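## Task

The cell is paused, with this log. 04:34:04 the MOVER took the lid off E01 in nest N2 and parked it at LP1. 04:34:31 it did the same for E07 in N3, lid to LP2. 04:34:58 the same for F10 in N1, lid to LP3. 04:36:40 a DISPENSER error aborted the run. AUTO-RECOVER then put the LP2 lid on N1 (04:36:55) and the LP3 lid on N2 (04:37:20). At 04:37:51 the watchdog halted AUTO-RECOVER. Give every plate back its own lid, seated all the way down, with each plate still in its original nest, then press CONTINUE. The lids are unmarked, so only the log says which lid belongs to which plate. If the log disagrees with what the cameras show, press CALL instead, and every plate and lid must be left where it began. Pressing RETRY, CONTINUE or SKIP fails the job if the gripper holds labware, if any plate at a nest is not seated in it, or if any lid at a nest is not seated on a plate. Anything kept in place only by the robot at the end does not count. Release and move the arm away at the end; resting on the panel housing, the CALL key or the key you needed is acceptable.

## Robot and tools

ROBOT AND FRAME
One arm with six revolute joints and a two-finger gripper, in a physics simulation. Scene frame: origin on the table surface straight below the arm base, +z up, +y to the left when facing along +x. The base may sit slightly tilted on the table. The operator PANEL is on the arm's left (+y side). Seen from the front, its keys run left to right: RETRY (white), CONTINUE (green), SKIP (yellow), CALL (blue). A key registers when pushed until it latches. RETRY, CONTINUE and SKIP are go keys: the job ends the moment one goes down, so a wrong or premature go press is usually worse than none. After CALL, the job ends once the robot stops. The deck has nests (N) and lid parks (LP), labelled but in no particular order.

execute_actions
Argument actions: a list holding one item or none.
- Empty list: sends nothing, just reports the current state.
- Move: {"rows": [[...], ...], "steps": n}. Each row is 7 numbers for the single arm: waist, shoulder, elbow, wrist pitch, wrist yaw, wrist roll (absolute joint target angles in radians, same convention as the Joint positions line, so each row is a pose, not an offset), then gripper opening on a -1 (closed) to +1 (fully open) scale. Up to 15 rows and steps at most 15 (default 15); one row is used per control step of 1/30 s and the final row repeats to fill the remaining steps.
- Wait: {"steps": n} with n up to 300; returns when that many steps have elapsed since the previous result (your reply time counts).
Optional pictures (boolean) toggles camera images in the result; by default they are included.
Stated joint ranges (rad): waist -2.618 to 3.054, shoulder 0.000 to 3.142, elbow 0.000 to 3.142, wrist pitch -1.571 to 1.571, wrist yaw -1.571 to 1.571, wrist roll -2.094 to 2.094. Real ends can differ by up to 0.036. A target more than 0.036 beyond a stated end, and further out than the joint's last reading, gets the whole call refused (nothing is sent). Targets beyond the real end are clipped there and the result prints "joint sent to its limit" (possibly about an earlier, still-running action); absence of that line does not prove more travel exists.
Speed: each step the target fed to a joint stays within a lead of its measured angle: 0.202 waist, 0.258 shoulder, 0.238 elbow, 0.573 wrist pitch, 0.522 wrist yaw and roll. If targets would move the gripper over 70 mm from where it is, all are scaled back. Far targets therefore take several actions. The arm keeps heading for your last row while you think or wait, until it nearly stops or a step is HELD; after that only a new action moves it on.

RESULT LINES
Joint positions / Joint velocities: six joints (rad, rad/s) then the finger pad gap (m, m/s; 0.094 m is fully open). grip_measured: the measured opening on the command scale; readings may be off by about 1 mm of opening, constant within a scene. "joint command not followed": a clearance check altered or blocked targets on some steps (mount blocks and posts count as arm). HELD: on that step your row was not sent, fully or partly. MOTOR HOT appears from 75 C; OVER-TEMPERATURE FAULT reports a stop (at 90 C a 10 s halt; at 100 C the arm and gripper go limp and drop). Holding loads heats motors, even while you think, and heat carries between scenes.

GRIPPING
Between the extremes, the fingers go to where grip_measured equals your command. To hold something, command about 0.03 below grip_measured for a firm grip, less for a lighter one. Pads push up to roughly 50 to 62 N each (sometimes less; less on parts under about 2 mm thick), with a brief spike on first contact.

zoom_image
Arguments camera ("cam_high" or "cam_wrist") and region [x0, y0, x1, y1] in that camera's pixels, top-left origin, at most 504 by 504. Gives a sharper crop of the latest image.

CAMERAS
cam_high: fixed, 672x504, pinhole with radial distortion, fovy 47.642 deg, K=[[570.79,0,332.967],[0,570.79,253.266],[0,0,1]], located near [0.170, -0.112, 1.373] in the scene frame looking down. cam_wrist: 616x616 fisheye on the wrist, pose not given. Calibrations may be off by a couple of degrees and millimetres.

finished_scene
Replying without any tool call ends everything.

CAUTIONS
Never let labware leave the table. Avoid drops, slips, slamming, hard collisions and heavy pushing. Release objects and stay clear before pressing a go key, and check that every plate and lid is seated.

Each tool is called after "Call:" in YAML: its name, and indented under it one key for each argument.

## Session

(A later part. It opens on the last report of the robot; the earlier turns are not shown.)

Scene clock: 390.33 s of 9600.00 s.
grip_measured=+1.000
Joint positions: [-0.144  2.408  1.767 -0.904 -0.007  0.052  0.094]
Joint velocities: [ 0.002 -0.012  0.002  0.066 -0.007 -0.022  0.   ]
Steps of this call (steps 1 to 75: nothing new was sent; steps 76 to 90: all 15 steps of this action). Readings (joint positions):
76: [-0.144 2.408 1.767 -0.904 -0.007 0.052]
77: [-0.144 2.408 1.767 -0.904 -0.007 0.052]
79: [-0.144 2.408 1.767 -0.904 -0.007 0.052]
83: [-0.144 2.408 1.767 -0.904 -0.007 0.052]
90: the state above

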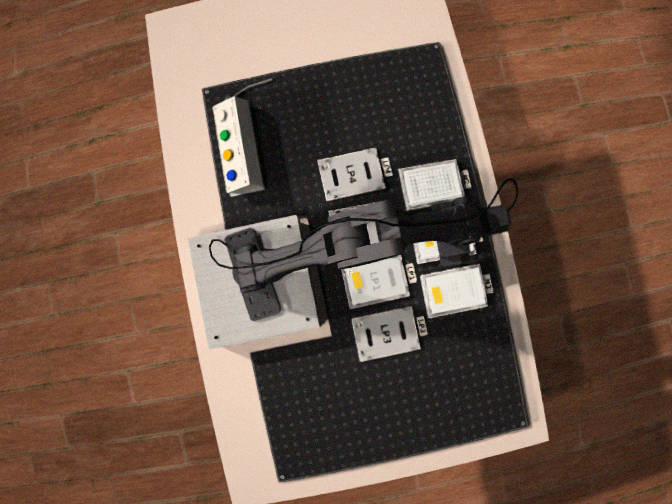

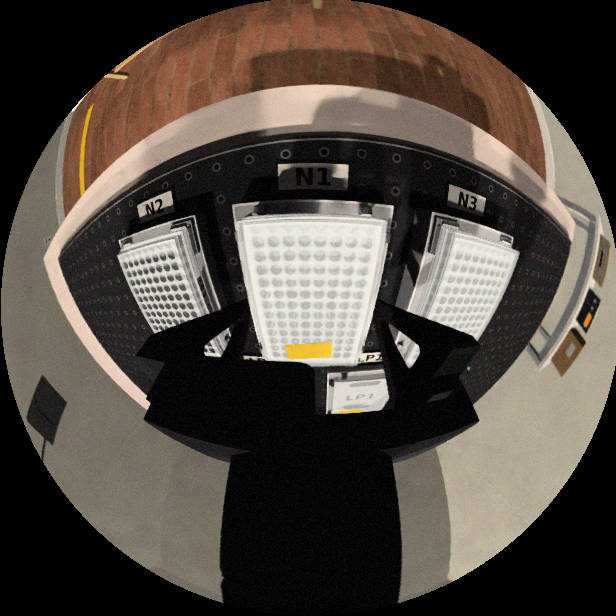

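Call:
execute_actions:
  actions:
    - {"rows": [[-0.150,2.3715,1.762,-0.890,-0.008,0.046,1.0],[-0.150,2.3702,1.762,-0.890,-0.008,0.046,1.0],[-0.150,2.3679,1.762,-0.890,-0.008,0.046,1.0],[-0.150,2.3648,1.762,-0.890,-0.008,0.046,1.0],[-0.150,2.3609,1.762,-0.890,-0.008,0.046,1.0],[-0.150,2.3562,1.762,-0.890,-0.008,0.046,1.0],[-0.150,2.3507,1.762,-0.890,-0.008,0.046,1.0],[-0.150,2.3445,1.762,-0.890,-0.008,0.046,1.0],[-0.150,2.3377,1.761,-0.890,-0.008,0.046,1.0],[-0.150,2.3302,1.760,-0.890,-0.008,0.046,1.0],[-0.150,2.3220,1.759,-0.890,-0.008,0.046,1.0],[-0.150,2.3132,1.757,-0.890,-0.008,0.046,1.0],[-0.1503,2.3039,1.7559,-0.8896,-0.008,0.0456,1.0],[-0.1510,2.2941,1.7525,-0.8883,-0.008,0.0446,1.0],[-0.1523,2.2837,1.7469,-0.8863,-0.008,0.0428,1.0]], "steps": 15}
  pictures: false

Call:
execute_actions:
  actions:
    - {"rows": [[-0.1541,2.2729,1.7393,-0.8835,-0.008,0.0405,1.0],[-0.1562,2.2616,1.7298,-0.8800,-0.008,0.0375,1.0],[-0.1589,2.2500,1.7185,-0.8759,-0.008,0.0339,1.0],[-0.1619,2.2379,1.7053,-0.8710,-0.008,0.0298,1.0],[-0.1653,2.2255,1.6906,-0.8656,-0.008,0.0251,1.0],[-0.1690,2.2128,1.6742,-0.8596,-0.008,0.0200,1.0],[-0.1731,2.1998,1.6564,-0.8531,-0.008,0.0144,1.0],[-0.1775,2.1866,1.6373,-0.8461,-0.008,0.0084,1.0],[-0.1822,2.1731,1.6168,-0.8386,-0.008,0.0019,1.0],[-0.1871,2.1595,1.5953,-0.8307,-0.008,-0.0049,1.0],[-0.1923,2.1457,1.5726,-0.8224,-0.008,-0.0120,1.0],[-0.1978,2.1317,1.5490,-0.8137,-0.008,-0.0194,1.0],[-0.2034,2.1177,1.5244,-0.8047,-0.008,-0.0271,1.0],[-0.2092,2.1036,1.4992,-0.7954,-0.008,-0.0351,1.0],[-0.2152,2.0895,1.4732,-0.7859,-0.008,-0.0432,1.0]], "steps": 15}
  pictures: false

Call:
execute_actions:
  actions:
    - {"rows": [[-0.2213,2.0754,1.4466,-0.7762,-0.008,-0.0516,1.0],[-0.2275,2.0613,1.4196,-0.7662,-0.008,-0.0601,1.0],[-0.2338,2.0473,1.3922,-0.7562,-0.008,-0.0687,1.0],[-0.2402,2.0333,1.3644,-0.7460,-0.008,-0.0774,1.0],[-0.2466,2.0195,1.3365,-0.7358,-0.008,-0.0862,1.0],[-0.2530,2.0059,1.3085,-0.7255,-0.008,-0.0950,1.0],[-0.2594,1.9924,1.2805,-0.7152,-0.008,-0.1038,1.0],[-0.2658,1.9792,1.2526,-0.7050,-0.008,-0.1126,1.0],[-0.2722,1.9662,1.2248,-0.6948,-0.008,-0.1213,1.0],[-0.2785,1.9535,1.1974,-0.6848,-0.008,-0.1299,1.0],[-0.2847,1.9411,1.1704,-0.6748,-0.008,-0.1384,1.0],[-0.2908,1.9290,1.1438,-0.6651,-0.008,-0.1468,1.0],[-0.2968,1.9174,1.1178,-0.6556,-0.008,-0.1549,1.0],[-0.3026,1.9061,1.0926,-0.6463,-0.008,-0.1629,1.0],[-0.3082,1.8953,1.0680,-0.6373,-0.008,-0.1706,1.0]], "steps": 15}
  pictures: false

Call:
execute_actions:
  actions:
    - {"rows": [[-0.3137,1.8849,1.0444,-0.6286,-0.008,-0.1780,1.0],[-0.3189,1.8751,1.0217,-0.6203,-0.008,-0.1851,1.0],[-0.3238,1.8658,1.0002,-0.6124,-0.008,-0.1919,1.0],[-0.3285,1.8570,0.9797,-0.6049,-0.008,-0.1984,1.0],[-0.3329,1.8488,0.9606,-0.5979,-0.008,-0.2044,1.0],[-0.3370,1.8413,0.9428,-0.5914,-0.008,-0.2100,1.0],[-0.3407,1.8345,0.9264,-0.5854,-0.008,-0.2151,1.0],[-0.3441,1.8283,0.9117,-0.5800,-0.008,-0.2198,1.0],[-0.3471,1.8228,0.8985,-0.5751,-0.008,-0.2239,1.0],[-0.3498,1.8181,0.8872,-0.5710,-0.008,-0.2275,1.0],[-0.3519,1.8142,0.8777,-0.5675,-0.008,-0.2305,1.0],[-0.3537,1.8111,0.8701,-0.5647,-0.008,-0.2328,1.0],[-0.3550,1.8088,0.8645,-0.5627,-0.008,-0.2346,1.0],[-0.3557,1.8075,0.8611,-0.5614,-0.008,-0.2356,1.0],[-0.3560,1.8070,0.8600,-0.5610,-0.008,-0.2360,1.0]], "steps": 15}
  pictures: false

Call:
execute_actions:
  actions:
    - {"steps": 12}

Scene clock: 451.50 s of 9600.00 s.
grip_measured=+1.000
Joint positions: [-0.144  2.339  1.765 -0.903 -0.007  0.051  0.094]
Joint velocities: [ 0.007 -0.359 -0.09   0.051  0.007 -0.081  0.   ]
Steps of this call (steps 1 to 15: the robot went on to your last target; steps 16 to 90: nothing new was sent; then 57.67 s passed at rest; steps 91 to 105: all 15 steps of this action). Readings (joint positions):
91: [-0.144 2.408 1.767 -0.904 -0.007 0.052]
92: [-0.144 2.408 1.767 -0.904 -0.007 0.052]
94: [-0.144 2.408 1.767 -0.904 -0.007 0.052]
98: [-0.144 2.401 1.767 -0.904 -0.007 0.052]
105: the state above

Scene clock: 452.00 s of 9600.00 s.
grip_measured=+1.000
Joint positions: [-0.197  2.146  1.524 -0.832 -0.007 -0.008  0.094]
Joint velocities: [-0.173 -0.413 -0.75   0.242 -0.051 -0.154  0.   ]
Steps of this call (steps 1 to 15: all 15 steps of this action). Readings (joint positions):
1: [-0.144 2.326 1.761 -0.901 -0.007 0.050]
2: [-0.144 2.313 1.755 -0.898 -0.007 0.049]
4: [-0.146 2.287 1.737 -0.893 -0.007 0.045]
8: [-0.158 2.236 1.679 -0.877 -0.007 0.032]
15: the state above

Scene clock: 452.50 s of 9600.00 s.
grip_measured=+1.000
Joint positions: [-0.291  1.946  1.118 -0.695 -0.007 -0.13   0.094]
Joint velocities: [-0.178 -0.32  -0.725  0.183 -0.095 -0.271  0.   ]
Steps of this call (steps 1 to 15: all 15 steps of this action). Readings (joint positions):
1: [-0.203 2.132 1.498 -0.825 -0.007 -0.015]
2: [-0.209 2.119 1.472 -0.816 -0.007 -0.022]
4: [-0.222 2.090 1.418 -0.799 -0.007 -0.038]
8: [-0.247 2.034 1.308 -0.761 -0.007 -0.071]
15: the state above

Scene clock: 453.00 s of 9600.00 s.
grip_measured=+1.000
Joint positions: [-0.347  1.842  0.873 -0.599 -0.007 -0.219  0.094]
Joint velocities: [-0.027 -0.061 -0.1    0.081 -0.037 -0.066  0.   ]
Steps of this call (steps 1 to 15: all 15 steps of this action). Readings (joint positions):
1: [-0.297 1.935 1.093 -0.686 -0.007 -0.138]
2: [-0.303 1.924 1.069 -0.677 -0.007 -0.146]
4: [-0.313 1.905 1.023 -0.660 -0.007 -0.161]
8: [-0.330 1.872 0.946 -0.631 -0.007 -0.188]
15: the state above

Scene clock: 453.40 s of 9600.00 s.
grip_measured=+1.000
Joint positions: [-0.348  1.838  0.869 -0.58  -0.007 -0.229  0.094]
Joint velocities: [-0.017 -0.017  0.007 -0.066 -0.037 -0.037  0.   ]
Steps of this call (steps 1 to 12: the robot went on to your last target). Readings (joint positions):
1: [-0.347 1.840 0.870 -0.597 -0.007 -0.221]
2: [-0.348 1.840 0.869 -0.594 -0.007 -0.223]
4: [-0.348 1.840 0.869 -0.589 -0.007 -0.225]
8: [-0.348 1.839 0.869 -0.582 -0.007 -0.228]
12: the state above

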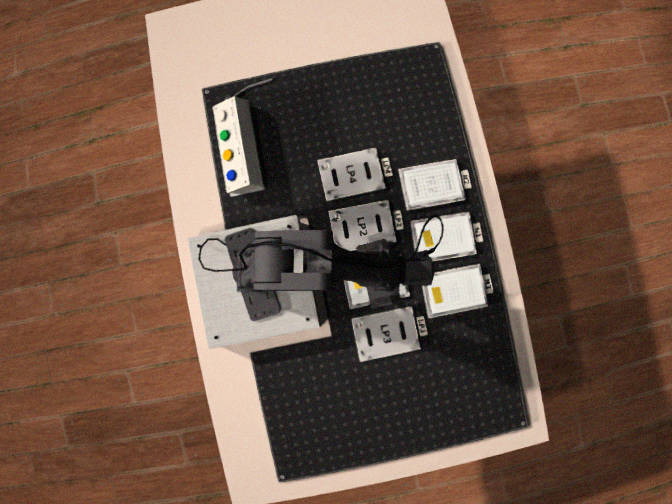

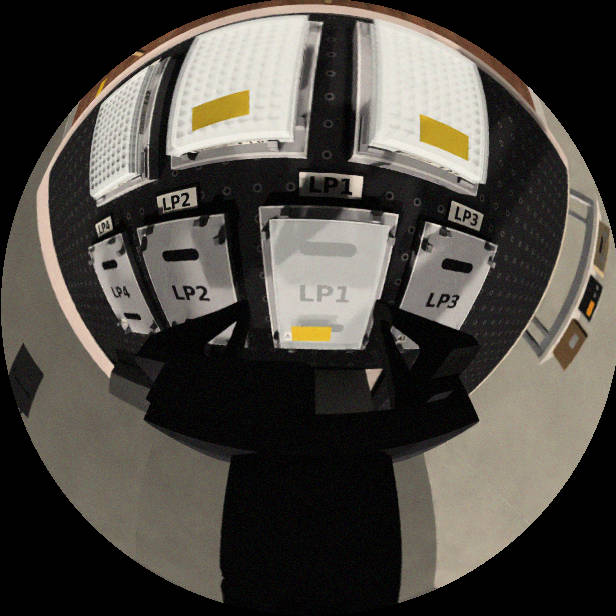

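Call:
zoom_image:
  camera: "cam_wrist"
  region: [215, 190, 400, 370]

Region (215, 190, 400, 370) of cam_wrist's 616x616 image, scaled by 2.724, with more detail than that image has; it fills the top 490 rows of this view, and the rest is white.

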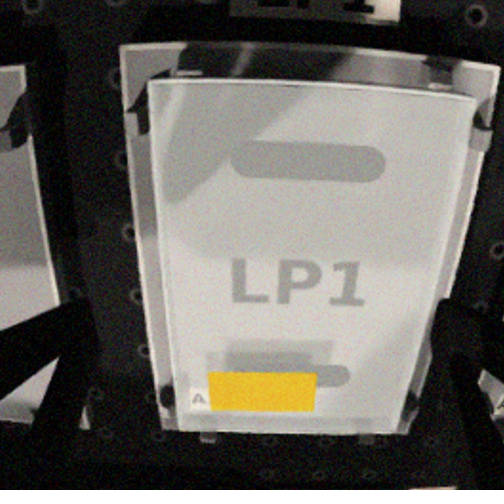

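Call:
execute_actions:
  actions:
    - {"rows": [[-0.3565,1.830,0.858,-0.560,-0.008,-0.2300,1.0],[-0.3579,1.835,0.856,-0.558,-0.008,-0.2270,1.0],[-0.3601,1.840,0.853,-0.5555,-0.008,-0.2240,1.0],[-0.3628,1.845,0.850,-0.5517,-0.008,-0.2215,1.0],[-0.3661,1.850,0.847,-0.5473,-0.008,-0.2190,1.0],[-0.3697,1.855,0.8435,-0.5423,-0.008,-0.2170,1.0],[-0.3736,1.858,0.840,-0.5371,-0.008,-0.2150,1.0],[-0.3774,1.860,0.8365,-0.5319,-0.008,-0.2130,1.0],[-0.3813,1.860,0.833,-0.5267,-0.008,-0.2110,1.0],[-0.3849,1.858,0.830,-0.5217,-0.008,-0.2090,1.0],[-0.3882,1.856,0.827,-0.5173,-0.008,-0.2075,1.0],[-0.3909,1.855,0.8245,-0.5135,-0.008,-0.2060,1.0],[-0.3931,1.855,0.8225,-0.5106,-0.008,-0.2050,1.0],[-0.3945,1.855,0.8215,-0.5087,-0.008,-0.2043,1.0],[-0.3950,1.855,0.821,-0.5080,-0.008,-0.2040,1.0]], "steps": 15}
  pictures: false

Call:
execute_actions:
  actions:
    - {"steps": 14}

Call:
zoom_image:
  camera: "cam_wrist"
  region: [215, 190, 400, 370]

Scene clock: 481.53 s of 9600.00 s.
grip_measured=+1.000
Joint positions: [-0.386  1.838  0.833 -0.54  -0.007 -0.215  0.094]
Joint velocities: [-0.061  0.002 -0.046  0.11   0.037  0.066  0.   ]
Steps of this call (steps 1 to 30: the robot went on to your last target; steps 31 to 90: nothing new was sent; then 24.63 s passed at rest; steps 91 to 105: all 15 steps of this action). Readings (joint positions):
91: [-0.348 1.838 0.869 -0.579 -0.007 -0.230]
92: [-0.348 1.838 0.869 -0.578 -0.007 -0.230]
94: [-0.349 1.838 0.869 -0.576 -0.007 -0.230]
98: [-0.361 1.838 0.856 -0.562 -0.007 -0.225]
105: the state above

Scene clock: 482.00 s of 9600.00 s.
grip_measured=+1.000
Joint positions: [-0.387  1.838  0.832 -0.526 -0.007 -0.21   0.094]
Joint velocities: [ 0.002  0.007  0.002  0.066 -0.081  0.022  0.   ]
Steps of this call (steps 1 to 14: the robot went on to your last target). Readings (joint positions):
1: [-0.387 1.838 0.832 -0.537 -0.007 -0.214]
2: [-0.387 1.838 0.832 -0.536 -0.007 -0.213]
4: [-0.387 1.838 0.832 -0.532 -0.007 -0.212]
8: [-0.387 1.838 0.832 -0.528 -0.007 -0.211]
14: the state above

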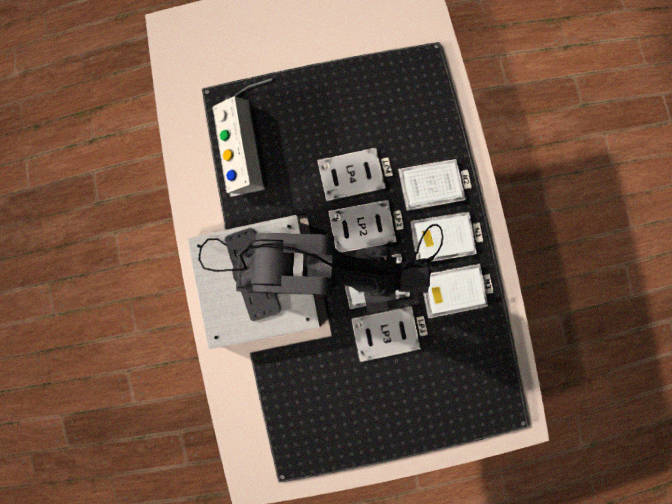

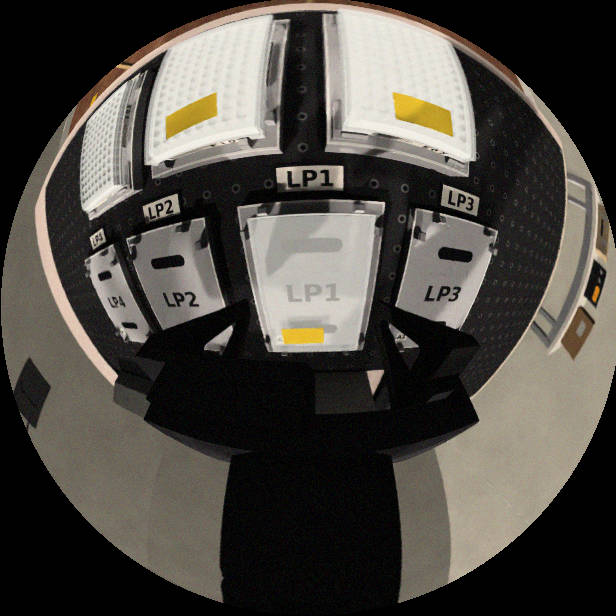

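Region (215, 190, 400, 370) of cam_wrist's 616x616 image, scaled by 2.724, with more detail than that image has; it fills the top 490 rows of this view, and the rest is white.

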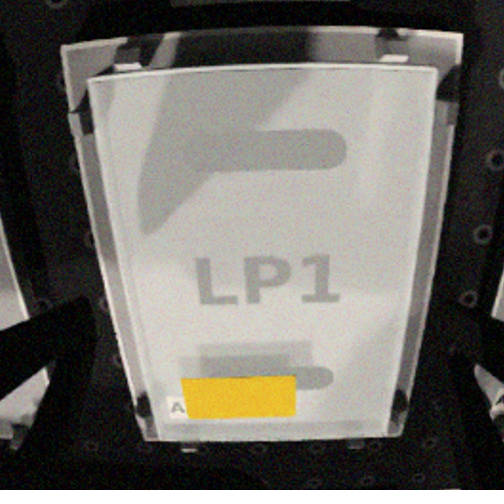

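Call:
execute_actions:
  actions:
    - {"rows": [[-0.402,1.855,0.821,-0.508,-0.008,-0.218,1.0],[-0.402,1.857,0.820,-0.507,-0.008,-0.226,1.0],[-0.402,1.860,0.818,-0.505,-0.008,-0.234,1.0],[-0.399,1.863,0.816,-0.502,-0.008,-0.241,1.0],[-0.399,1.866,0.814,-0.498,-0.008,-0.247,1.0],[-0.399,1.870,0.812,-0.493,-0.008,-0.251,1.0],[-0.399,1.874,0.810,-0.488,-0.008,-0.254,1.0],[-0.399,1.878,0.8085,-0.483,-0.008,-0.256,1.0],[-0.399,1.881,0.807,-0.478,-0.008,-0.256,1.0],[-0.399,1.884,0.806,-0.474,-0.008,-0.256,1.0],[-0.399,1.886,0.805,-0.470,-0.008,-0.256,1.0],[-0.399,1.888,0.805,-0.467,-0.008,-0.256,1.0],[-0.399,1.889,0.805,-0.465,-0.008,-0.256,1.0],[-0.399,1.890,0.805,-0.464,-0.008,-0.256,1.0],[-0.399,1.890,0.805,-0.464,-0.008,-0.256,1.0]], "steps": 15}
  pictures: false

Call:
execute_actions:
  actions:
    - {"steps": 14}

Call:
zoom_image:
  camera: "cam_wrist"
  region: [215, 190, 400, 370]

Scene clock: 498.90 s of 9600.00 s.
grip_measured=+1.000
Joint positions: [-0.392  1.879  0.814 -0.494 -0.007 -0.247  0.094]
Joint velocities: [ 0.007  0.022 -0.007  0.066 -0.007 -0.037  0.   ]
Steps of this call (steps 1 to 30: the robot went on to your last target; steps 31 to 90: nothing new was sent; then 13.40 s passed at rest; steps 91 to 105: all 15 steps of this action). Readings (joint positions):
91: [-0.388 1.838 0.832 -0.526 -0.007 -0.210]
92: [-0.389 1.838 0.832 -0.526 -0.007 -0.212]
94: [-0.392 1.839 0.832 -0.525 -0.007 -0.219]
98: [-0.392 1.856 0.828 -0.512 -0.007 -0.235]
105: the state above

Scene clock: 499.37 s of 9600.00 s.
grip_measured=+1.000
Joint positions: [-0.392  1.88   0.814 -0.482 -0.007 -0.25   0.094]
Joint velocities: [-0.002 -0.002 -0.022  0.037 -0.022 -0.007  0.   ]
Steps of this call (steps 1 to 14: the robot went on to your last target). Readings (joint positions):
1: [-0.392 1.880 0.814 -0.492 -0.007 -0.248]
2: [-0.392 1.880 0.814 -0.490 -0.007 -0.248]
4: [-0.392 1.880 0.814 -0.486 -0.007 -0.249]
8: [-0.392 1.880 0.814 -0.483 -0.007 -0.249]
14: the state above

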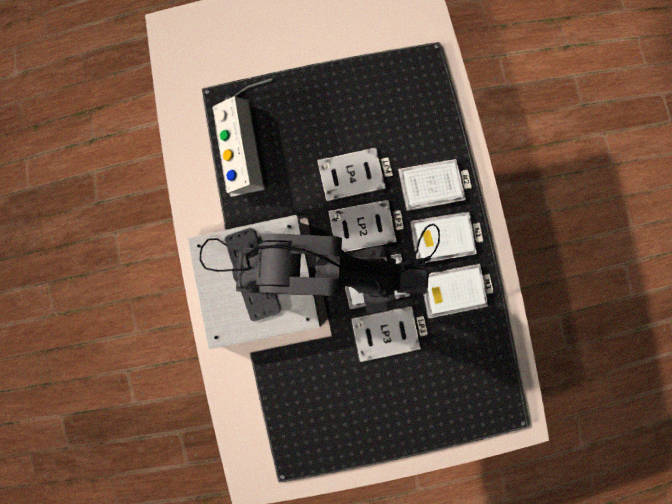

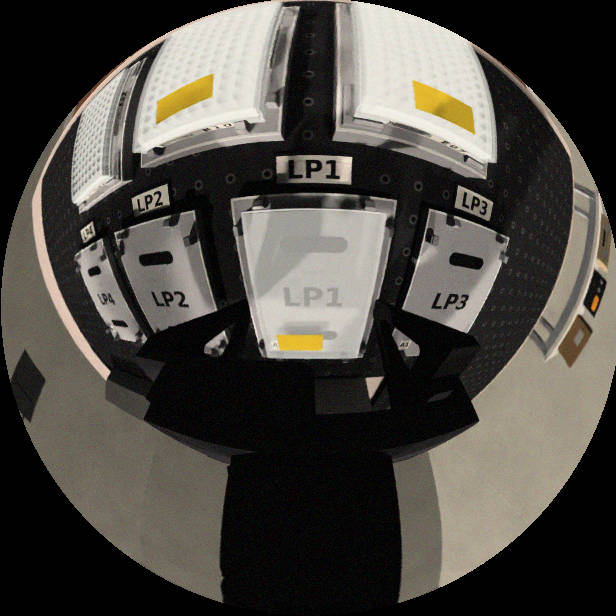

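Region (215, 190, 400, 370) of cam_wrist's 616x616 image, scaled by 2.724, with more detail than that image has; it fills the top 490 rows of this view, and the rest is white.

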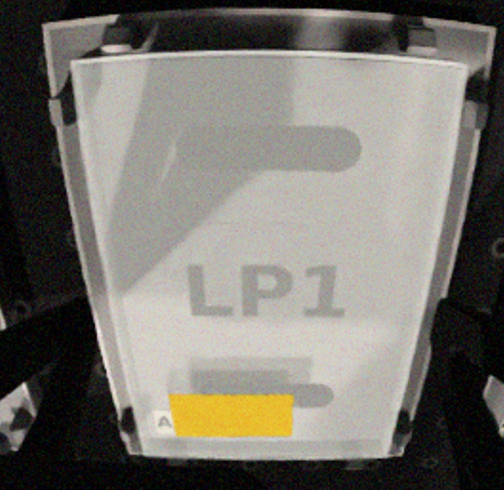

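Call:
execute_actions:
  actions:
    - {"rows": [[-0.406,1.896,0.805,-0.460,-0.008,-0.256,1.0],[-0.406,1.902,0.805,-0.456,-0.008,-0.256,1.0],[-0.406,1.906,0.805,-0.452,-0.008,-0.256,1.0],[-0.403,1.906,0.805,-0.449,-0.008,-0.256,1.0],[-0.403,1.905,0.805,-0.447,-0.008,-0.256,1.0],[-0.403,1.903,0.805,-0.445,-0.008,-0.256,1.0],[-0.403,1.902,0.805,-0.445,-0.008,-0.256,1.0]], "steps": 15}
  pictures: false

Call:
execute_actions:
  actions:
    - {"steps": 8}

Call:
zoom_image:
  camera: "cam_wrist"
  region: [215, 190, 400, 370]

Scene clock: 508.67 s of 9600.00 s.
grip_measured=+1.000
Joint positions: [-0.396  1.892  0.814 -0.464 -0.007 -0.25   0.094]
Joint velocities: [ 0.007 -0.012 -0.002 -0.007  0.007 -0.037  0.   ]
Steps of this call (steps 1 to 30: the robot went on to your last target; steps 31 to 90: nothing new was sent; then 5.80 s passed at rest; steps 91 to 105: all 15 steps of this action). Readings (joint positions):
91: [-0.393 1.880 0.814 -0.481 -0.007 -0.250]
92: [-0.394 1.880 0.814 -0.480 -0.007 -0.250]
94: [-0.396 1.884 0.814 -0.475 -0.007 -0.250]
98: [-0.396 1.892 0.814 -0.469 -0.007 -0.250]
105: the state above

Scene clock: 508.93 s of 9600.00 s.
grip_measured=+1.000
Joint positions: [-0.396  1.892  0.814 -0.463 -0.007 -0.25   0.094]
Joint velocities: [-0.007  0.007 -0.007 -0.037 -0.007 -0.066  0.   ]
Steps of this call (steps 1 to 8: the robot went on to your last target). Readings (joint positions):
1: [-0.396 1.892 0.814 -0.463 -0.007 -0.250]
2: [-0.396 1.892 0.814 -0.463 -0.007 -0.250]
4: [-0.396 1.892 0.814 -0.463 -0.007 -0.250]
8: the state above

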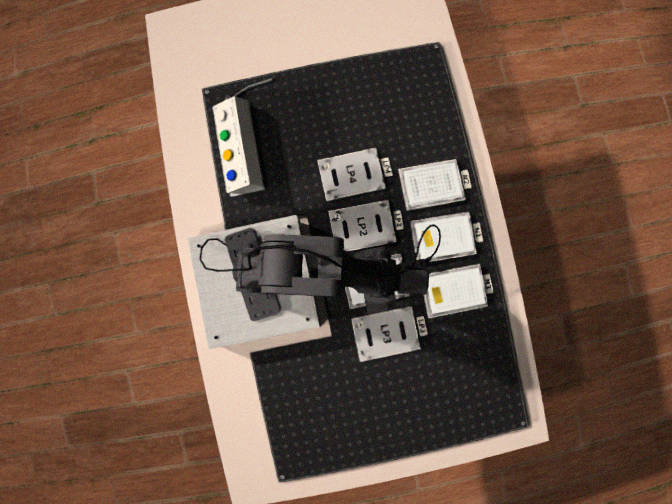

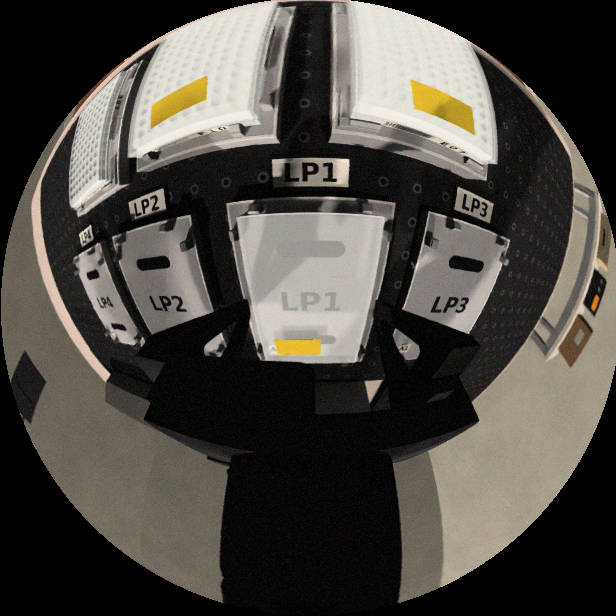

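Region (215, 190, 400, 370) of cam_wrist's 616x616 image, scaled by 2.724, with more detail than that image has; it fills the top 490 rows of this view, and the rest is white.

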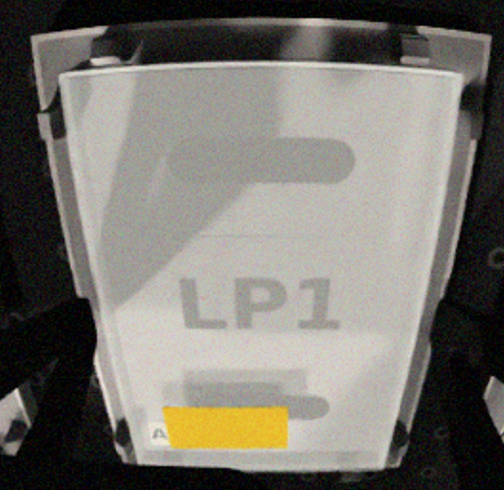

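Call:
execute_actions:
  actions:
    - {"rows": [[-0.403,1.910,0.805,-0.443,-0.008,-0.256,1.0],[-0.403,1.916,0.805,-0.441,-0.008,-0.256,1.0],[-0.403,1.918,0.805,-0.439,-0.008,-0.256,1.0],[-0.403,1.916,0.805,-0.437,-0.008,-0.256,1.0],[-0.403,1.912,0.805,-0.437,-0.008,-0.256,1.0],[-0.403,1.910,0.805,-0.437,-0.008,-0.256,1.0]], "steps": 15}
  pictures: false

Call:
execute_actions:
  actions:
    - {"steps": 6}

Call:
zoom_image:
  camera: "cam_wrist"
  region: [215, 190, 400, 370]

Scene clock: 513.53 s of 9600.00 s.
grip_measured=+1.000
Joint positions: [-0.396  1.9    0.814 -0.455 -0.007 -0.25   0.094]
Joint velocities: [-0.002 -0.002 -0.012  0.022 -0.066 -0.022  0.   ]
Steps of this call (steps 1 to 15: the robot went on to your last target; steps 16 to 90: nothing new was sent; then 1.10 s passed at rest; steps 91 to 105: all 15 steps of this action). Readings (joint positions):
91: [-0.396 1.892 0.814 -0.463 -0.007 -0.250]
92: [-0.396 1.892 0.814 -0.462 -0.007 -0.250]
94: [-0.396 1.896 0.814 -0.459 -0.007 -0.250]
98: [-0.396 1.900 0.814 -0.457 -0.007 -0.250]
105: the state above

Scene clock: 513.73 s of 9600.00 s.
grip_measured=+1.000
Joint positions: [-0.396  1.9    0.814 -0.455 -0.007 -0.25   0.094]
Joint velocities: [-0.012 -0.002 -0.007  0.037  0.022 -0.051  0.   ]
Steps of this call (steps 1 to 6: the robot went on to your last target). Readings (joint positions):
1: [-0.396 1.900 0.814 -0.455 -0.007 -0.250]
2: [-0.396 1.900 0.814 -0.455 -0.007 -0.250]
4: [-0.396 1.900 0.814 -0.455 -0.007 -0.250]
6: the state above

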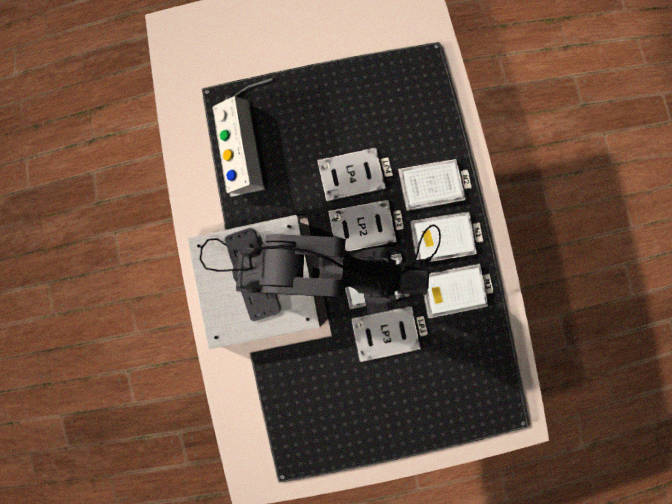

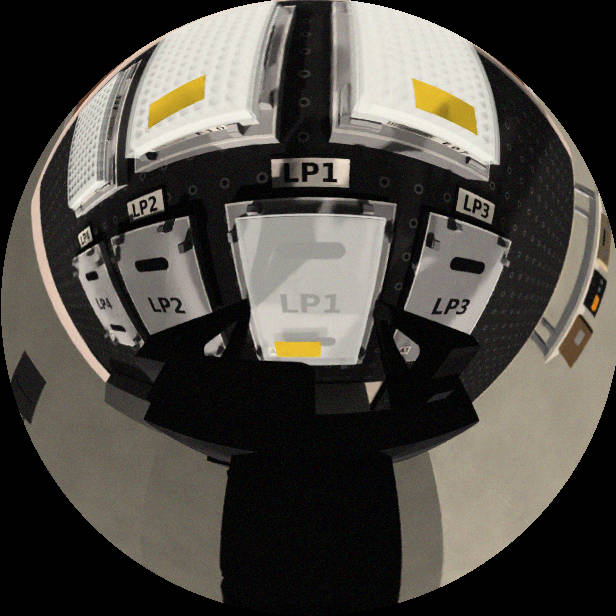

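Region (215, 190, 400, 370) of cam_wrist's 616x616 image, scaled by 2.724, with more detail than that image has; it fills the top 490 rows of this view, and the rest is white.

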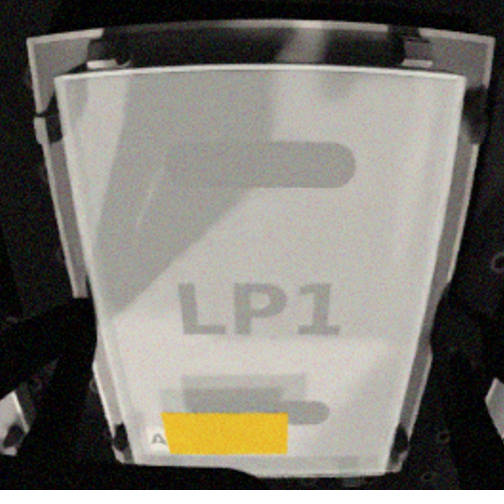

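Call:
execute_actions:
  actions:
    - {"rows": [[-0.403,1.908,0.805,-0.437,-0.008,-0.256,0.96],[-0.403,1.908,0.805,-0.437,-0.008,-0.256,0.93],[-0.403,1.908,0.805,-0.437,-0.008,-0.256,0.90],[-0.403,1.908,0.805,-0.437,-0.008,-0.256,0.87],[-0.403,1.908,0.805,-0.437,-0.008,-0.256,0.85],[-0.403,1.908,0.805,-0.437,-0.008,-0.256,0.83],[-0.403,1.908,0.805,-0.437,-0.008,-0.256,0.815],[-0.403,1.908,0.805,-0.437,-0.008,-0.256,0.80],[-0.403,1.908,0.805,-0.437,-0.008,-0.256,0.79],[-0.403,1.908,0.805,-0.437,-0.008,-0.256,0.78],[-0.403,1.908,0.805,-0.437,-0.008,-0.256,0.77],[-0.403,1.908,0.805,-0.437,-0.008,-0.256,0.76],[-0.403,1.908,0.805,-0.437,-0.008,-0.256,0.755],[-0.403,1.908,0.805,-0.437,-0.008,-0.256,0.75]], "steps": 15}
  pictures: false

Call:
execute_actions:
  actions:
    - {"steps": 6}

Call:
zoom_image:
  camera: "cam_wrist"
  region: [215, 190, 400, 370]

Scene clock: 517.37 s of 9600.00 s.
grip_measured=+0.777
Joint positions: [-0.396  1.9    0.814 -0.455 -0.007 -0.251  0.083]
Joint velocities: [-0.017 -0.007  0.007  0.007 -0.11   0.007  0.   ]
Steps of this call (steps 1 to 15: the robot went on to your last target; steps 16 to 90: nothing new was sent; then 0.13 s passed at rest; steps 91 to 105: all 15 steps of this action). Readings (joint positions):
91: [-0.396 1.900 0.814 -0.455 -0.007 -0.250]
92: [-0.396 1.900 0.814 -0.455 -0.007 -0.250]
94: [-0.396 1.900 0.814 -0.455 -0.007 -0.250]
98: [-0.396 1.900 0.814 -0.455 -0.007 -0.250]
105: the state above

Scene clock: 517.57 s of 9600.00 s.
grip_measured=+0.777
Joint positions: [-0.396  1.9    0.814 -0.455 -0.007 -0.251  0.083]
Joint velocities: [-0.007  0.007 -0.007 -0.066  0.007  0.022 -0.001]
Steps of this call (steps 1 to 6: the robot went on to your last target). Readings (joint positions):
1: [-0.396 1.900 0.814 -0.455 -0.007 -0.251]
2: [-0.396 1.900 0.814 -0.455 -0.007 -0.251]
4: [-0.396 1.900 0.814 -0.455 -0.007 -0.251]
6: the state above

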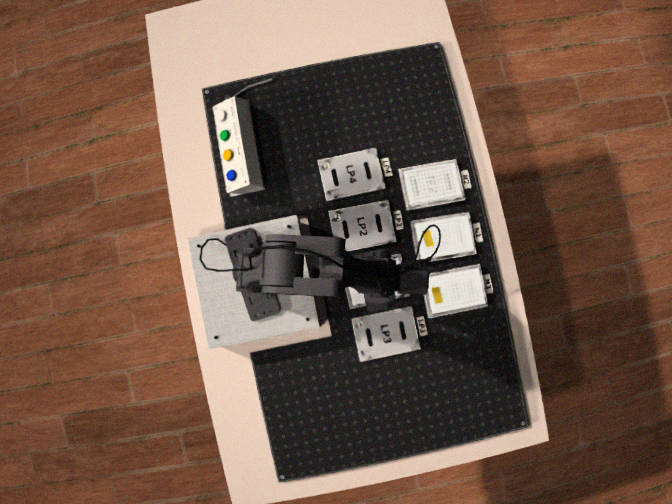

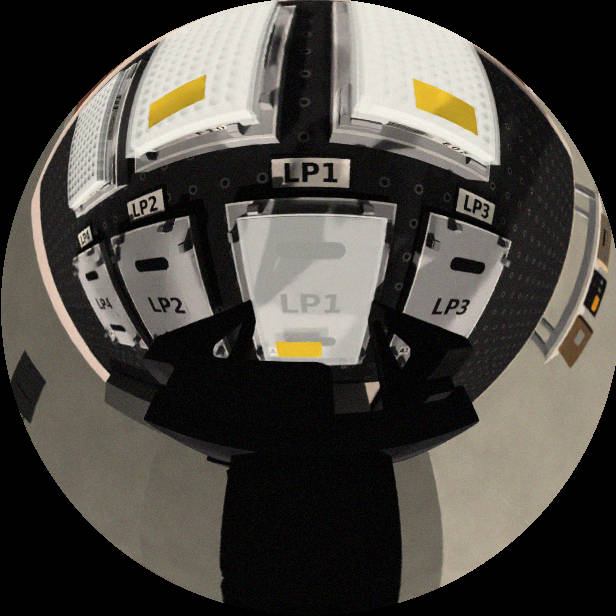

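Region (215, 190, 400, 370) of cam_wrist's 616x616 image, scaled by 2.724, with more detail than that image has; it fills the top 490 rows of this view, and the rest is white.

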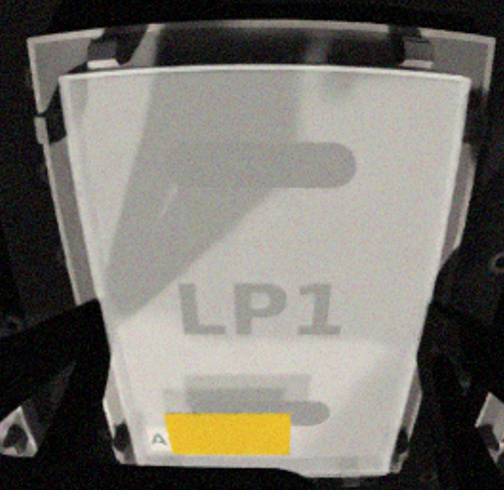

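Call:
execute_actions:
  actions:
    - {"rows": [[-0.403,1.908,0.805,-0.437,-0.008,-0.256,0.77],[-0.403,1.908,0.805,-0.437,-0.008,-0.256,0.79],[-0.403,1.908,0.805,-0.437,-0.008,-0.256,0.81],[-0.403,1.908,0.805,-0.437,-0.008,-0.256,0.84],[-0.403,1.908,0.805,-0.437,-0.008,-0.256,0.86],[-0.403,1.918,0.805,-0.435,-0.008,-0.256,0.86],[-0.403,1.924,0.805,-0.433,-0.008,-0.256,0.86],[-0.403,1.926,0.805,-0.431,-0.008,-0.256,0.86],[-0.403,1.924,0.805,-0.430,-0.008,-0.256,0.86],[-0.403,1.919,0.805,-0.430,-0.008,-0.256,0.86],[-0.403,1.917,0.805,-0.430,-0.008,-0.256,0.86]], "steps": 15}
  pictures: false

Call:
execute_actions:
  actions:
    - {"rows": [[-0.403,1.917,0.805,-0.430,-0.008,-0.256,0.86],[-0.403,1.917,0.805,-0.430,-0.008,-0.256,0.86],[-0.403,1.917,0.805,-0.430,-0.008,-0.256,0.85],[-0.403,1.917,0.805,-0.430,-0.008,-0.256,0.83],[-0.403,1.917,0.805,-0.430,-0.008,-0.256,0.815],[-0.403,1.917,0.805,-0.430,-0.008,-0.256,0.80],[-0.403,1.917,0.805,-0.430,-0.008,-0.256,0.79],[-0.403,1.917,0.805,-0.430,-0.008,-0.256,0.78],[-0.403,1.917,0.805,-0.430,-0.008,-0.256,0.77],[-0.403,1.917,0.805,-0.430,-0.008,-0.256,0.76],[-0.403,1.917,0.805,-0.430,-0.008,-0.256,0.755],[-0.403,1.917,0.805,-0.430,-0.008,-0.256,0.75]], "steps": 15}

Call:
zoom_image:
  camera: "cam_wrist"
  region: [215, 190, 400, 370]

Scene clock: 524.97 s of 9600.00 s.
grip_measured=+0.858
Joint positions: [-0.396  1.908  0.814 -0.449 -0.007 -0.251  0.087]
Joint velocities: [-0.002 -0.017  0.002 -0.022 -0.022 -0.11   0.001]
Steps of this call (steps 1 to 15: the robot went on to your last target; steps 16 to 90: nothing new was sent; then 3.90 s passed at rest; steps 91 to 105: all 15 steps of this action). Readings (joint positions):
91: [-0.396 1.900 0.814 -0.455 -0.007 -0.251]
92: [-0.396 1.900 0.814 -0.455 -0.007 -0.251]
94: [-0.396 1.900 0.814 -0.455 -0.007 -0.251]
98: [-0.396 1.904 0.814 -0.452 -0.007 -0.251]
105: the state above

Scene clock: 525.47 s of 9600.00 s.
grip_measured=+0.782
Joint positions: [-0.396  1.908  0.814 -0.448 -0.008 -0.252  0.084]
Joint velocities: [-0.007  0.012 -0.002  0.022  0.037  0.007 -0.   ]
Steps of this call (steps 1 to 15: all 15 steps of this action). Readings (joint positions):
1: [-0.396 1.908 0.814 -0.449 -0.007 -0.251]
2: [-0.396 1.908 0.814 -0.449 -0.007 -0.251]
4: [-0.396 1.908 0.814 -0.448 -0.006 -0.251]
8: [-0.396 1.908 0.814 -0.448 -0.008 -0.252]
15: the state above

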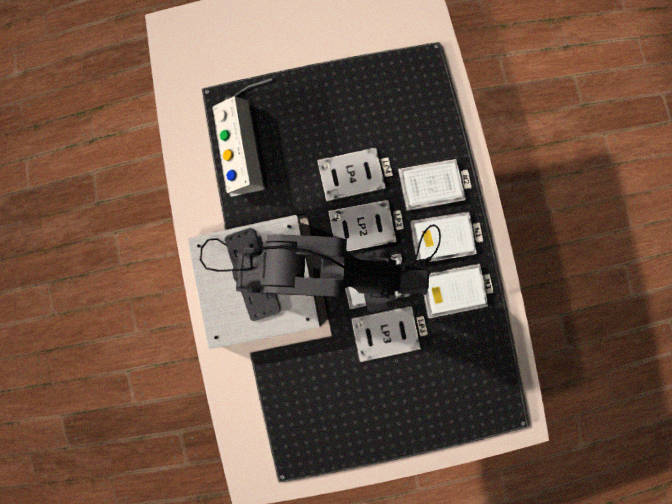

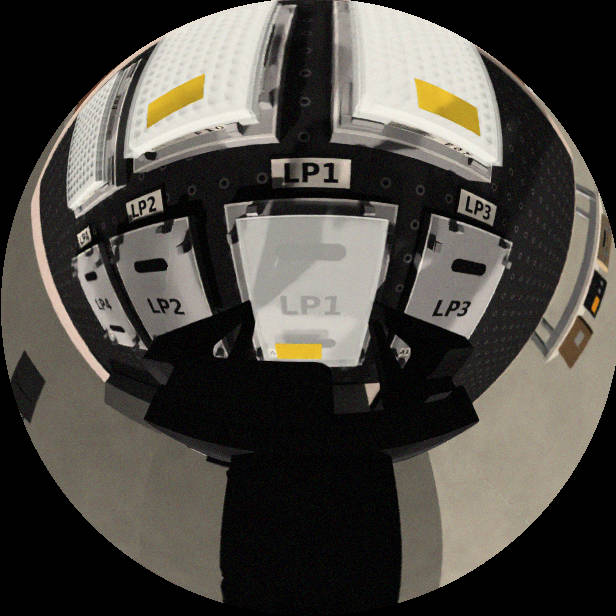

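Region (215, 190, 400, 370) of cam_wrist's 616x616 image, scaled by 2.724, with more detail than that image has; it fills the top 490 rows of this view, and the rest is white.

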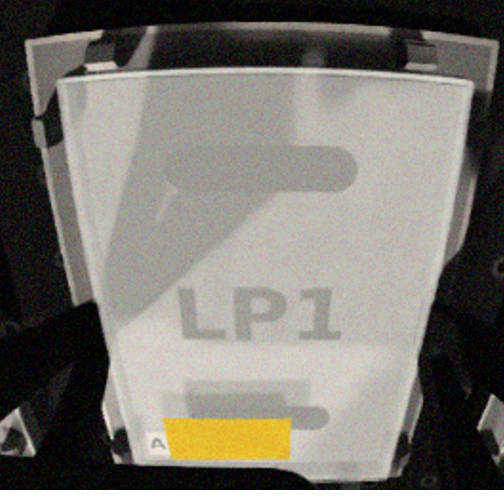

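Call:
execute_actions:
  actions:
    - {"rows": [[-0.403,1.870,0.836,-0.461,-0.008,-0.256,0.75],[-0.403,1.866,0.839,-0.464,-0.008,-0.256,0.75],[-0.403,1.862,0.841,-0.469,-0.008,-0.256,0.75],[-0.403,1.858,0.843,-0.475,-0.008,-0.256,0.75],[-0.403,1.854,0.845,-0.481,-0.008,-0.256,0.75],[-0.403,1.850,0.847,-0.487,-0.008,-0.256,0.75],[-0.403,1.846,0.849,-0.493,-0.008,-0.256,0.75],[-0.403,1.8425,0.851,-0.499,-0.008,-0.256,0.75],[-0.403,1.8395,0.853,-0.505,-0.008,-0.256,0.75],[-0.403,1.837,0.8545,-0.511,-0.008,-0.256,0.75],[-0.403,1.835,0.856,-0.517,-0.008,-0.256,0.75],[-0.403,1.834,0.857,-0.523,-0.008,-0.256,0.75],[-0.403,1.833,0.859,-0.530,-0.008,-0.256,0.75],[-0.403,1.833,0.8615,-0.541,-0.008,-0.256,0.75],[-0.403,1.833,0.8651,-0.5534,-0.008,-0.256,0.75]], "steps": 15}
  pictures: false

Call:
execute_actions:
  actions:
    - {"rows": [[-0.396,1.833,0.8713,-0.5643,-0.008,-0.252,0.75],[-0.392,1.833,0.8791,-0.5765,-0.008,-0.249,0.75],[-0.390,1.833,0.8884,-0.5902,-0.008,-0.246,0.75],[-0.3893,1.833,0.8993,-0.6051,-0.008,-0.2453,0.75],[-0.3873,1.833,0.9115,-0.6213,-0.008,-0.2431,0.75],[-0.3840,1.833,0.9252,-0.6387,-0.008,-0.2395,0.75],[-0.3795,1.847,0.9401,-0.6564,-0.008,-0.2347,0.75],[-0.3738,1.861,0.9563,-0.6738,-0.008,-0.2286,0.75],[-0.3670,1.874,0.9737,-0.6906,-0.008,-0.2212,0.75],[-0.3591,1.8748,0.9922,-0.7071,-0.008,-0.2128,0.75],[-0.3503,1.8770,1.0118,-0.7232,-0.008,-0.2033,0.75],[-0.3405,1.8806,1.0323,-0.7389,-0.008,-0.1928,0.75],[-0.3299,1.8856,1.0538,-0.7541,-0.008,-0.1814,0.75],[-0.3185,1.8918,1.0762,-0.7689,-0.008,-0.1691,0.75],[-0.3063,1.8993,1.0994,-0.7833,-0.008,-0.1560,0.75]], "steps": 15}
  pictures: false

Call:
execute_actions:
  actions:
    - {"rows": [[-0.2933,1.9079,1.1233,-0.7973,-0.008,-0.1421,0.75],[-0.2798,1.9176,1.1479,-0.8109,-0.008,-0.1276,0.75],[-0.2657,1.9283,1.1731,-0.8241,-0.008,-0.1124,0.75],[-0.2510,1.9399,1.1989,-0.8370,-0.008,-0.0967,0.75],[-0.2359,1.9525,1.2252,-0.8494,-0.008,-0.0804,0.75],[-0.2204,1.9659,1.2519,-0.8613,-0.008,-0.0637,0.75],[-0.2045,1.9800,1.2791,-0.8730,-0.008,-0.0467,0.75],[-0.1884,1.9949,1.3065,-0.8843,-0.008,-0.0293,0.75],[-0.1720,2.0104,1.3341,-0.8951,-0.008,-0.0117,0.75],[-0.1554,2.0264,1.3620,-0.9055,-0.008,0.0061,0.75],[-0.1387,2.0430,1.3900,-0.9156,-0.008,0.0240,0.75],[-0.1220,2.0600,1.4180,-0.9253,-0.008,0.0420,0.75],[-0.1053,2.0775,1.4460,-0.9345,-0.008,0.0600,0.75],[-0.0886,2.0952,1.4740,-0.9435,-0.008,0.0779,0.75],[-0.0720,2.1132,1.5019,-0.9521,-0.008,0.0957,0.75]], "steps": 15}
  pictures: false

Call:
execute_actions:
  actions:
    - {"rows": [[-0.0556,2.1313,1.5295,-0.9602,-0.008,0.1133,0.75],[-0.0395,2.1496,1.5569,-0.9681,-0.008,0.1307,0.75],[-0.0236,2.1680,1.5841,-0.9755,-0.008,0.1477,0.75],[-0.0081,2.1864,1.6108,-0.9825,-0.008,0.1644,0.75],[0.0070,2.2047,1.6371,-0.9892,-0.008,0.1807,0.75],[0.0217,2.2228,1.6629,-0.9955,-0.008,0.1964,0.75],[0.0358,2.2408,1.6881,-1.0015,-0.008,0.2116,0.75],[0.0493,2.2585,1.7127,-1.0072,-0.008,0.2261,0.75],[0.0623,2.2760,1.7366,-1.0125,-0.008,0.2400,0.75],[0.0745,2.2930,1.7598,-1.0173,-0.008,0.2531,0.75],[0.0859,2.3096,1.7822,-1.0219,-0.008,0.2654,0.75],[0.0965,2.3256,1.8037,-1.0261,-0.008,0.2768,0.75],[0.1063,2.3411,1.8242,-1.0300,-0.008,0.2873,0.75],[0.1151,2.3560,1.8438,-1.0335,-0.008,0.2968,0.75],[0.1230,2.3701,1.8623,-1.0366,-0.008,0.3052,0.75]], "steps": 15}
  pictures: false

Call:
execute_actions:
  actions:
    - {"rows": [[0.1298,2.3835,1.8797,-1.0395,-0.008,0.3126,0.75],[0.1355,2.3961,1.8959,-1.0419,-0.008,0.3187,0.75],[0.1400,2.4077,1.9108,-1.0441,-0.008,0.3235,0.75],[0.1433,2.4184,1.9245,-1.0459,-0.008,0.3271,0.75],[0.1453,2.4281,1.9367,-1.0474,-0.008,0.3293,0.75],[0.1460,2.4367,1.9476,-1.0486,-0.008,0.3300,0.75],[0.1460,2.4442,1.9569,-1.0493,-0.008,0.3300,0.75],[0.1460,2.4504,1.9647,-1.0499,-0.008,0.3300,0.75],[0.1460,2.4554,1.9709,-1.0500,-0.008,0.3300,0.75],[0.1460,2.4590,1.9753,-1.0505,-0.008,0.3300,0.75],[0.1460,2.4612,1.9781,-1.051,-0.008,0.3300,0.75],[0.1460,2.4620,1.9790,-1.051,-0.008,0.3300,0.75]], "steps": 15}
  pictures: false

Call:
execute_actions:
  actions:
    - {"steps": 10}

Call:
zoom_image:
  camera: "cam_wrist"
  region: [215, 190, 400, 370]

Scene clock: 570.60 s of 9600.00 s.
grip_measured=+0.782
Joint positions: [-0.396  1.863  0.837 -0.505 -0.008 -0.252  0.084]
Joint velocities: [-0.017 -0.007  0.085 -0.198  0.022  0.037  0.   ]
Steps of this call (steps 1 to 15: the robot went on to your last target; steps 16 to 90: nothing new was sent; then 41.63 s passed at rest; steps 91 to 105: all 15 steps of this action). Readings (joint positions):
91: [-0.396 1.908 0.814 -0.448 -0.008 -0.252]
92: [-0.396 1.906 0.814 -0.449 -0.008 -0.252]
94: [-0.396 1.900 0.814 -0.454 -0.008 -0.252]
98: [-0.396 1.882 0.817 -0.471 -0.008 -0.252]
105: the state above

Scene clock: 571.10 s of 9600.00 s.
grip_measured=+0.782
Joint positions: [-0.336  1.873  1.038 -0.711 -0.007 -0.201  0.084]
Joint velocities: [ 0.305  0.173  0.667 -0.388 -0.022  0.242  0.   ]
Steps of this call (steps 1 to 15: all 15 steps of this action). Readings (joint positions):
1: [-0.396 1.863 0.840 -0.514 -0.008 -0.252]
2: [-0.396 1.863 0.844 -0.524 -0.008 -0.252]
4: [-0.396 1.863 0.856 -0.548 -0.008 -0.252]
8: [-0.392 1.863 0.902 -0.605 -0.008 -0.246]
15: the state above

Scene clock: 571.60 s of 9600.00 s.
grip_measured=+0.782
Joint positions: [-0.11   2.074  1.432 -0.896 -0.007  0.017  0.084]
Joint velocities: [ 0.476  0.515  0.823 -0.33  -0.007  0.52  -0.001]
Steps of this call (steps 1 to 15: all 15 steps of this action). Readings (joint positions):
1: [-0.325 1.880 1.061 -0.725 -0.007 -0.191]
2: [-0.312 1.889 1.085 -0.739 -0.007 -0.180]
4: [-0.286 1.909 1.134 -0.766 -0.007 -0.156]
8: [-0.226 1.960 1.237 -0.819 -0.007 -0.099]
15: the state above

Scene clock: 572.10 s of 9600.00 s.
grip_measured=+0.782
Joint positions: [ 0.104  2.34   1.804 -1.001 -0.007  0.25   0.084]
Joint velocities: [ 0.266  0.437  0.574 -0.168 -0.007  0.315  0.   ]
Steps of this call (steps 1 to 15: all 15 steps of this action). Readings (joint positions):
1: [-0.093 2.092 1.460 -0.905 -0.007 0.034]
2: [-0.076 2.110 1.488 -0.914 -0.007 0.052]
4: [-0.043 2.147 1.542 -0.931 -0.007 0.086]
8: [0.018 2.221 1.647 -0.961 -0.007 0.153]
15: the state above

Scene clock: 572.60 s of 9600.00 s.
grip_measured=+0.782
Joint positions: [ 0.145  2.459  1.949 -1.033 -0.007  0.321  0.084]
Joint velocities: [ 0.002 -0.002  0.002 -0.037 -0.051  0.11   0.   ]
Steps of this call (steps 1 to 15: all 15 steps of this action). Readings (joint positions):
1: [0.113 2.355 1.823 -1.005 -0.007 0.261]
2: [0.121 2.369 1.841 -1.009 -0.007 0.271]
4: [0.134 2.395 1.873 -1.015 -0.007 0.288]
8: [0.145 2.435 1.921 -1.025 -0.007 0.309]
15: the state above

Scene clock: 572.93 s of 9600.00 s.
grip_measured=+0.782
Joint positions: [ 0.145  2.459  1.951 -1.037 -0.007  0.324  0.084]
Joint velocities: [ 0.002 -0.002  0.002 -0.022 -0.051 -0.037 -0.   ]
Steps of this call (steps 1 to 10: the robot went on to your last target). Readings (joint positions):
1: [0.145 2.459 1.949 -1.034 -0.007 0.322]
2: [0.145 2.459 1.950 -1.035 -0.007 0.322]
4: [0.145 2.459 1.950 -1.036 -0.007 0.323]
8: [0.145 2.459 1.951 -1.037 -0.007 0.324]
10: the state above

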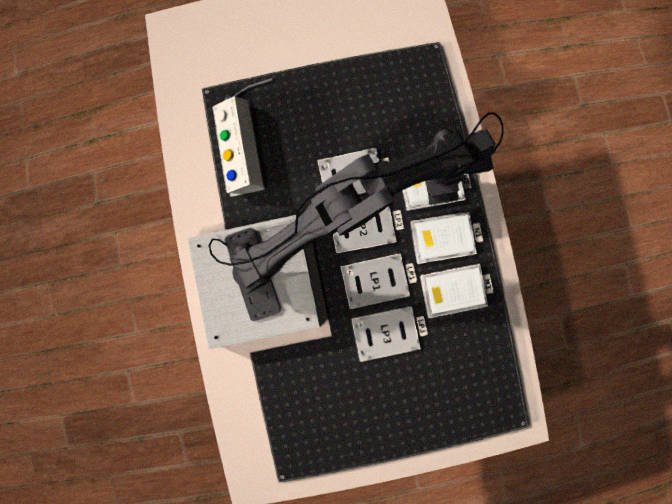

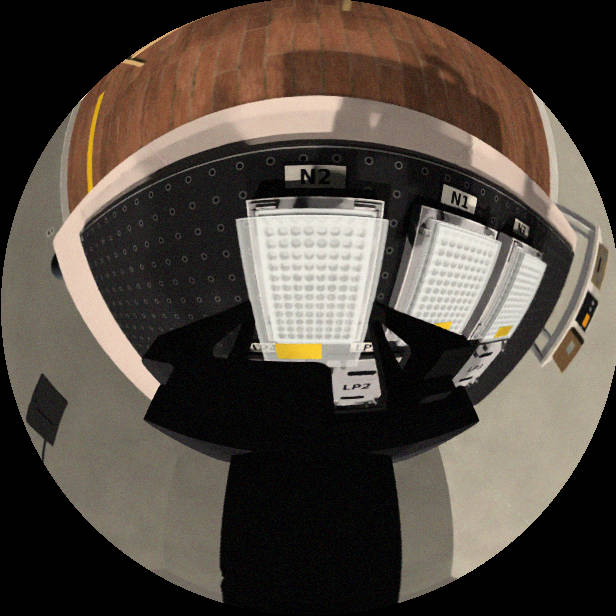

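Region (215, 190, 400, 370) of cam_wrist's 616x616 image, scaled by 2.724, with more detail than that image has; it fills the top 490 rows of this view, and the rest is white.

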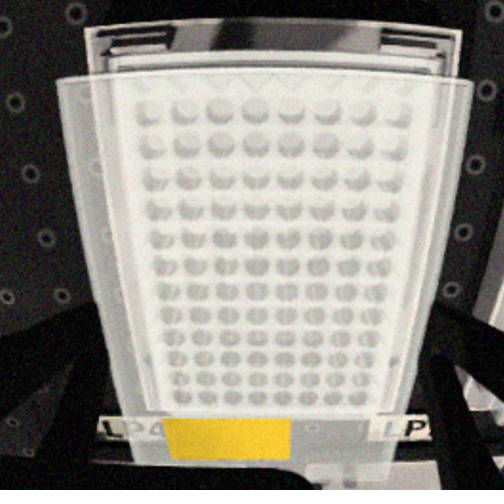

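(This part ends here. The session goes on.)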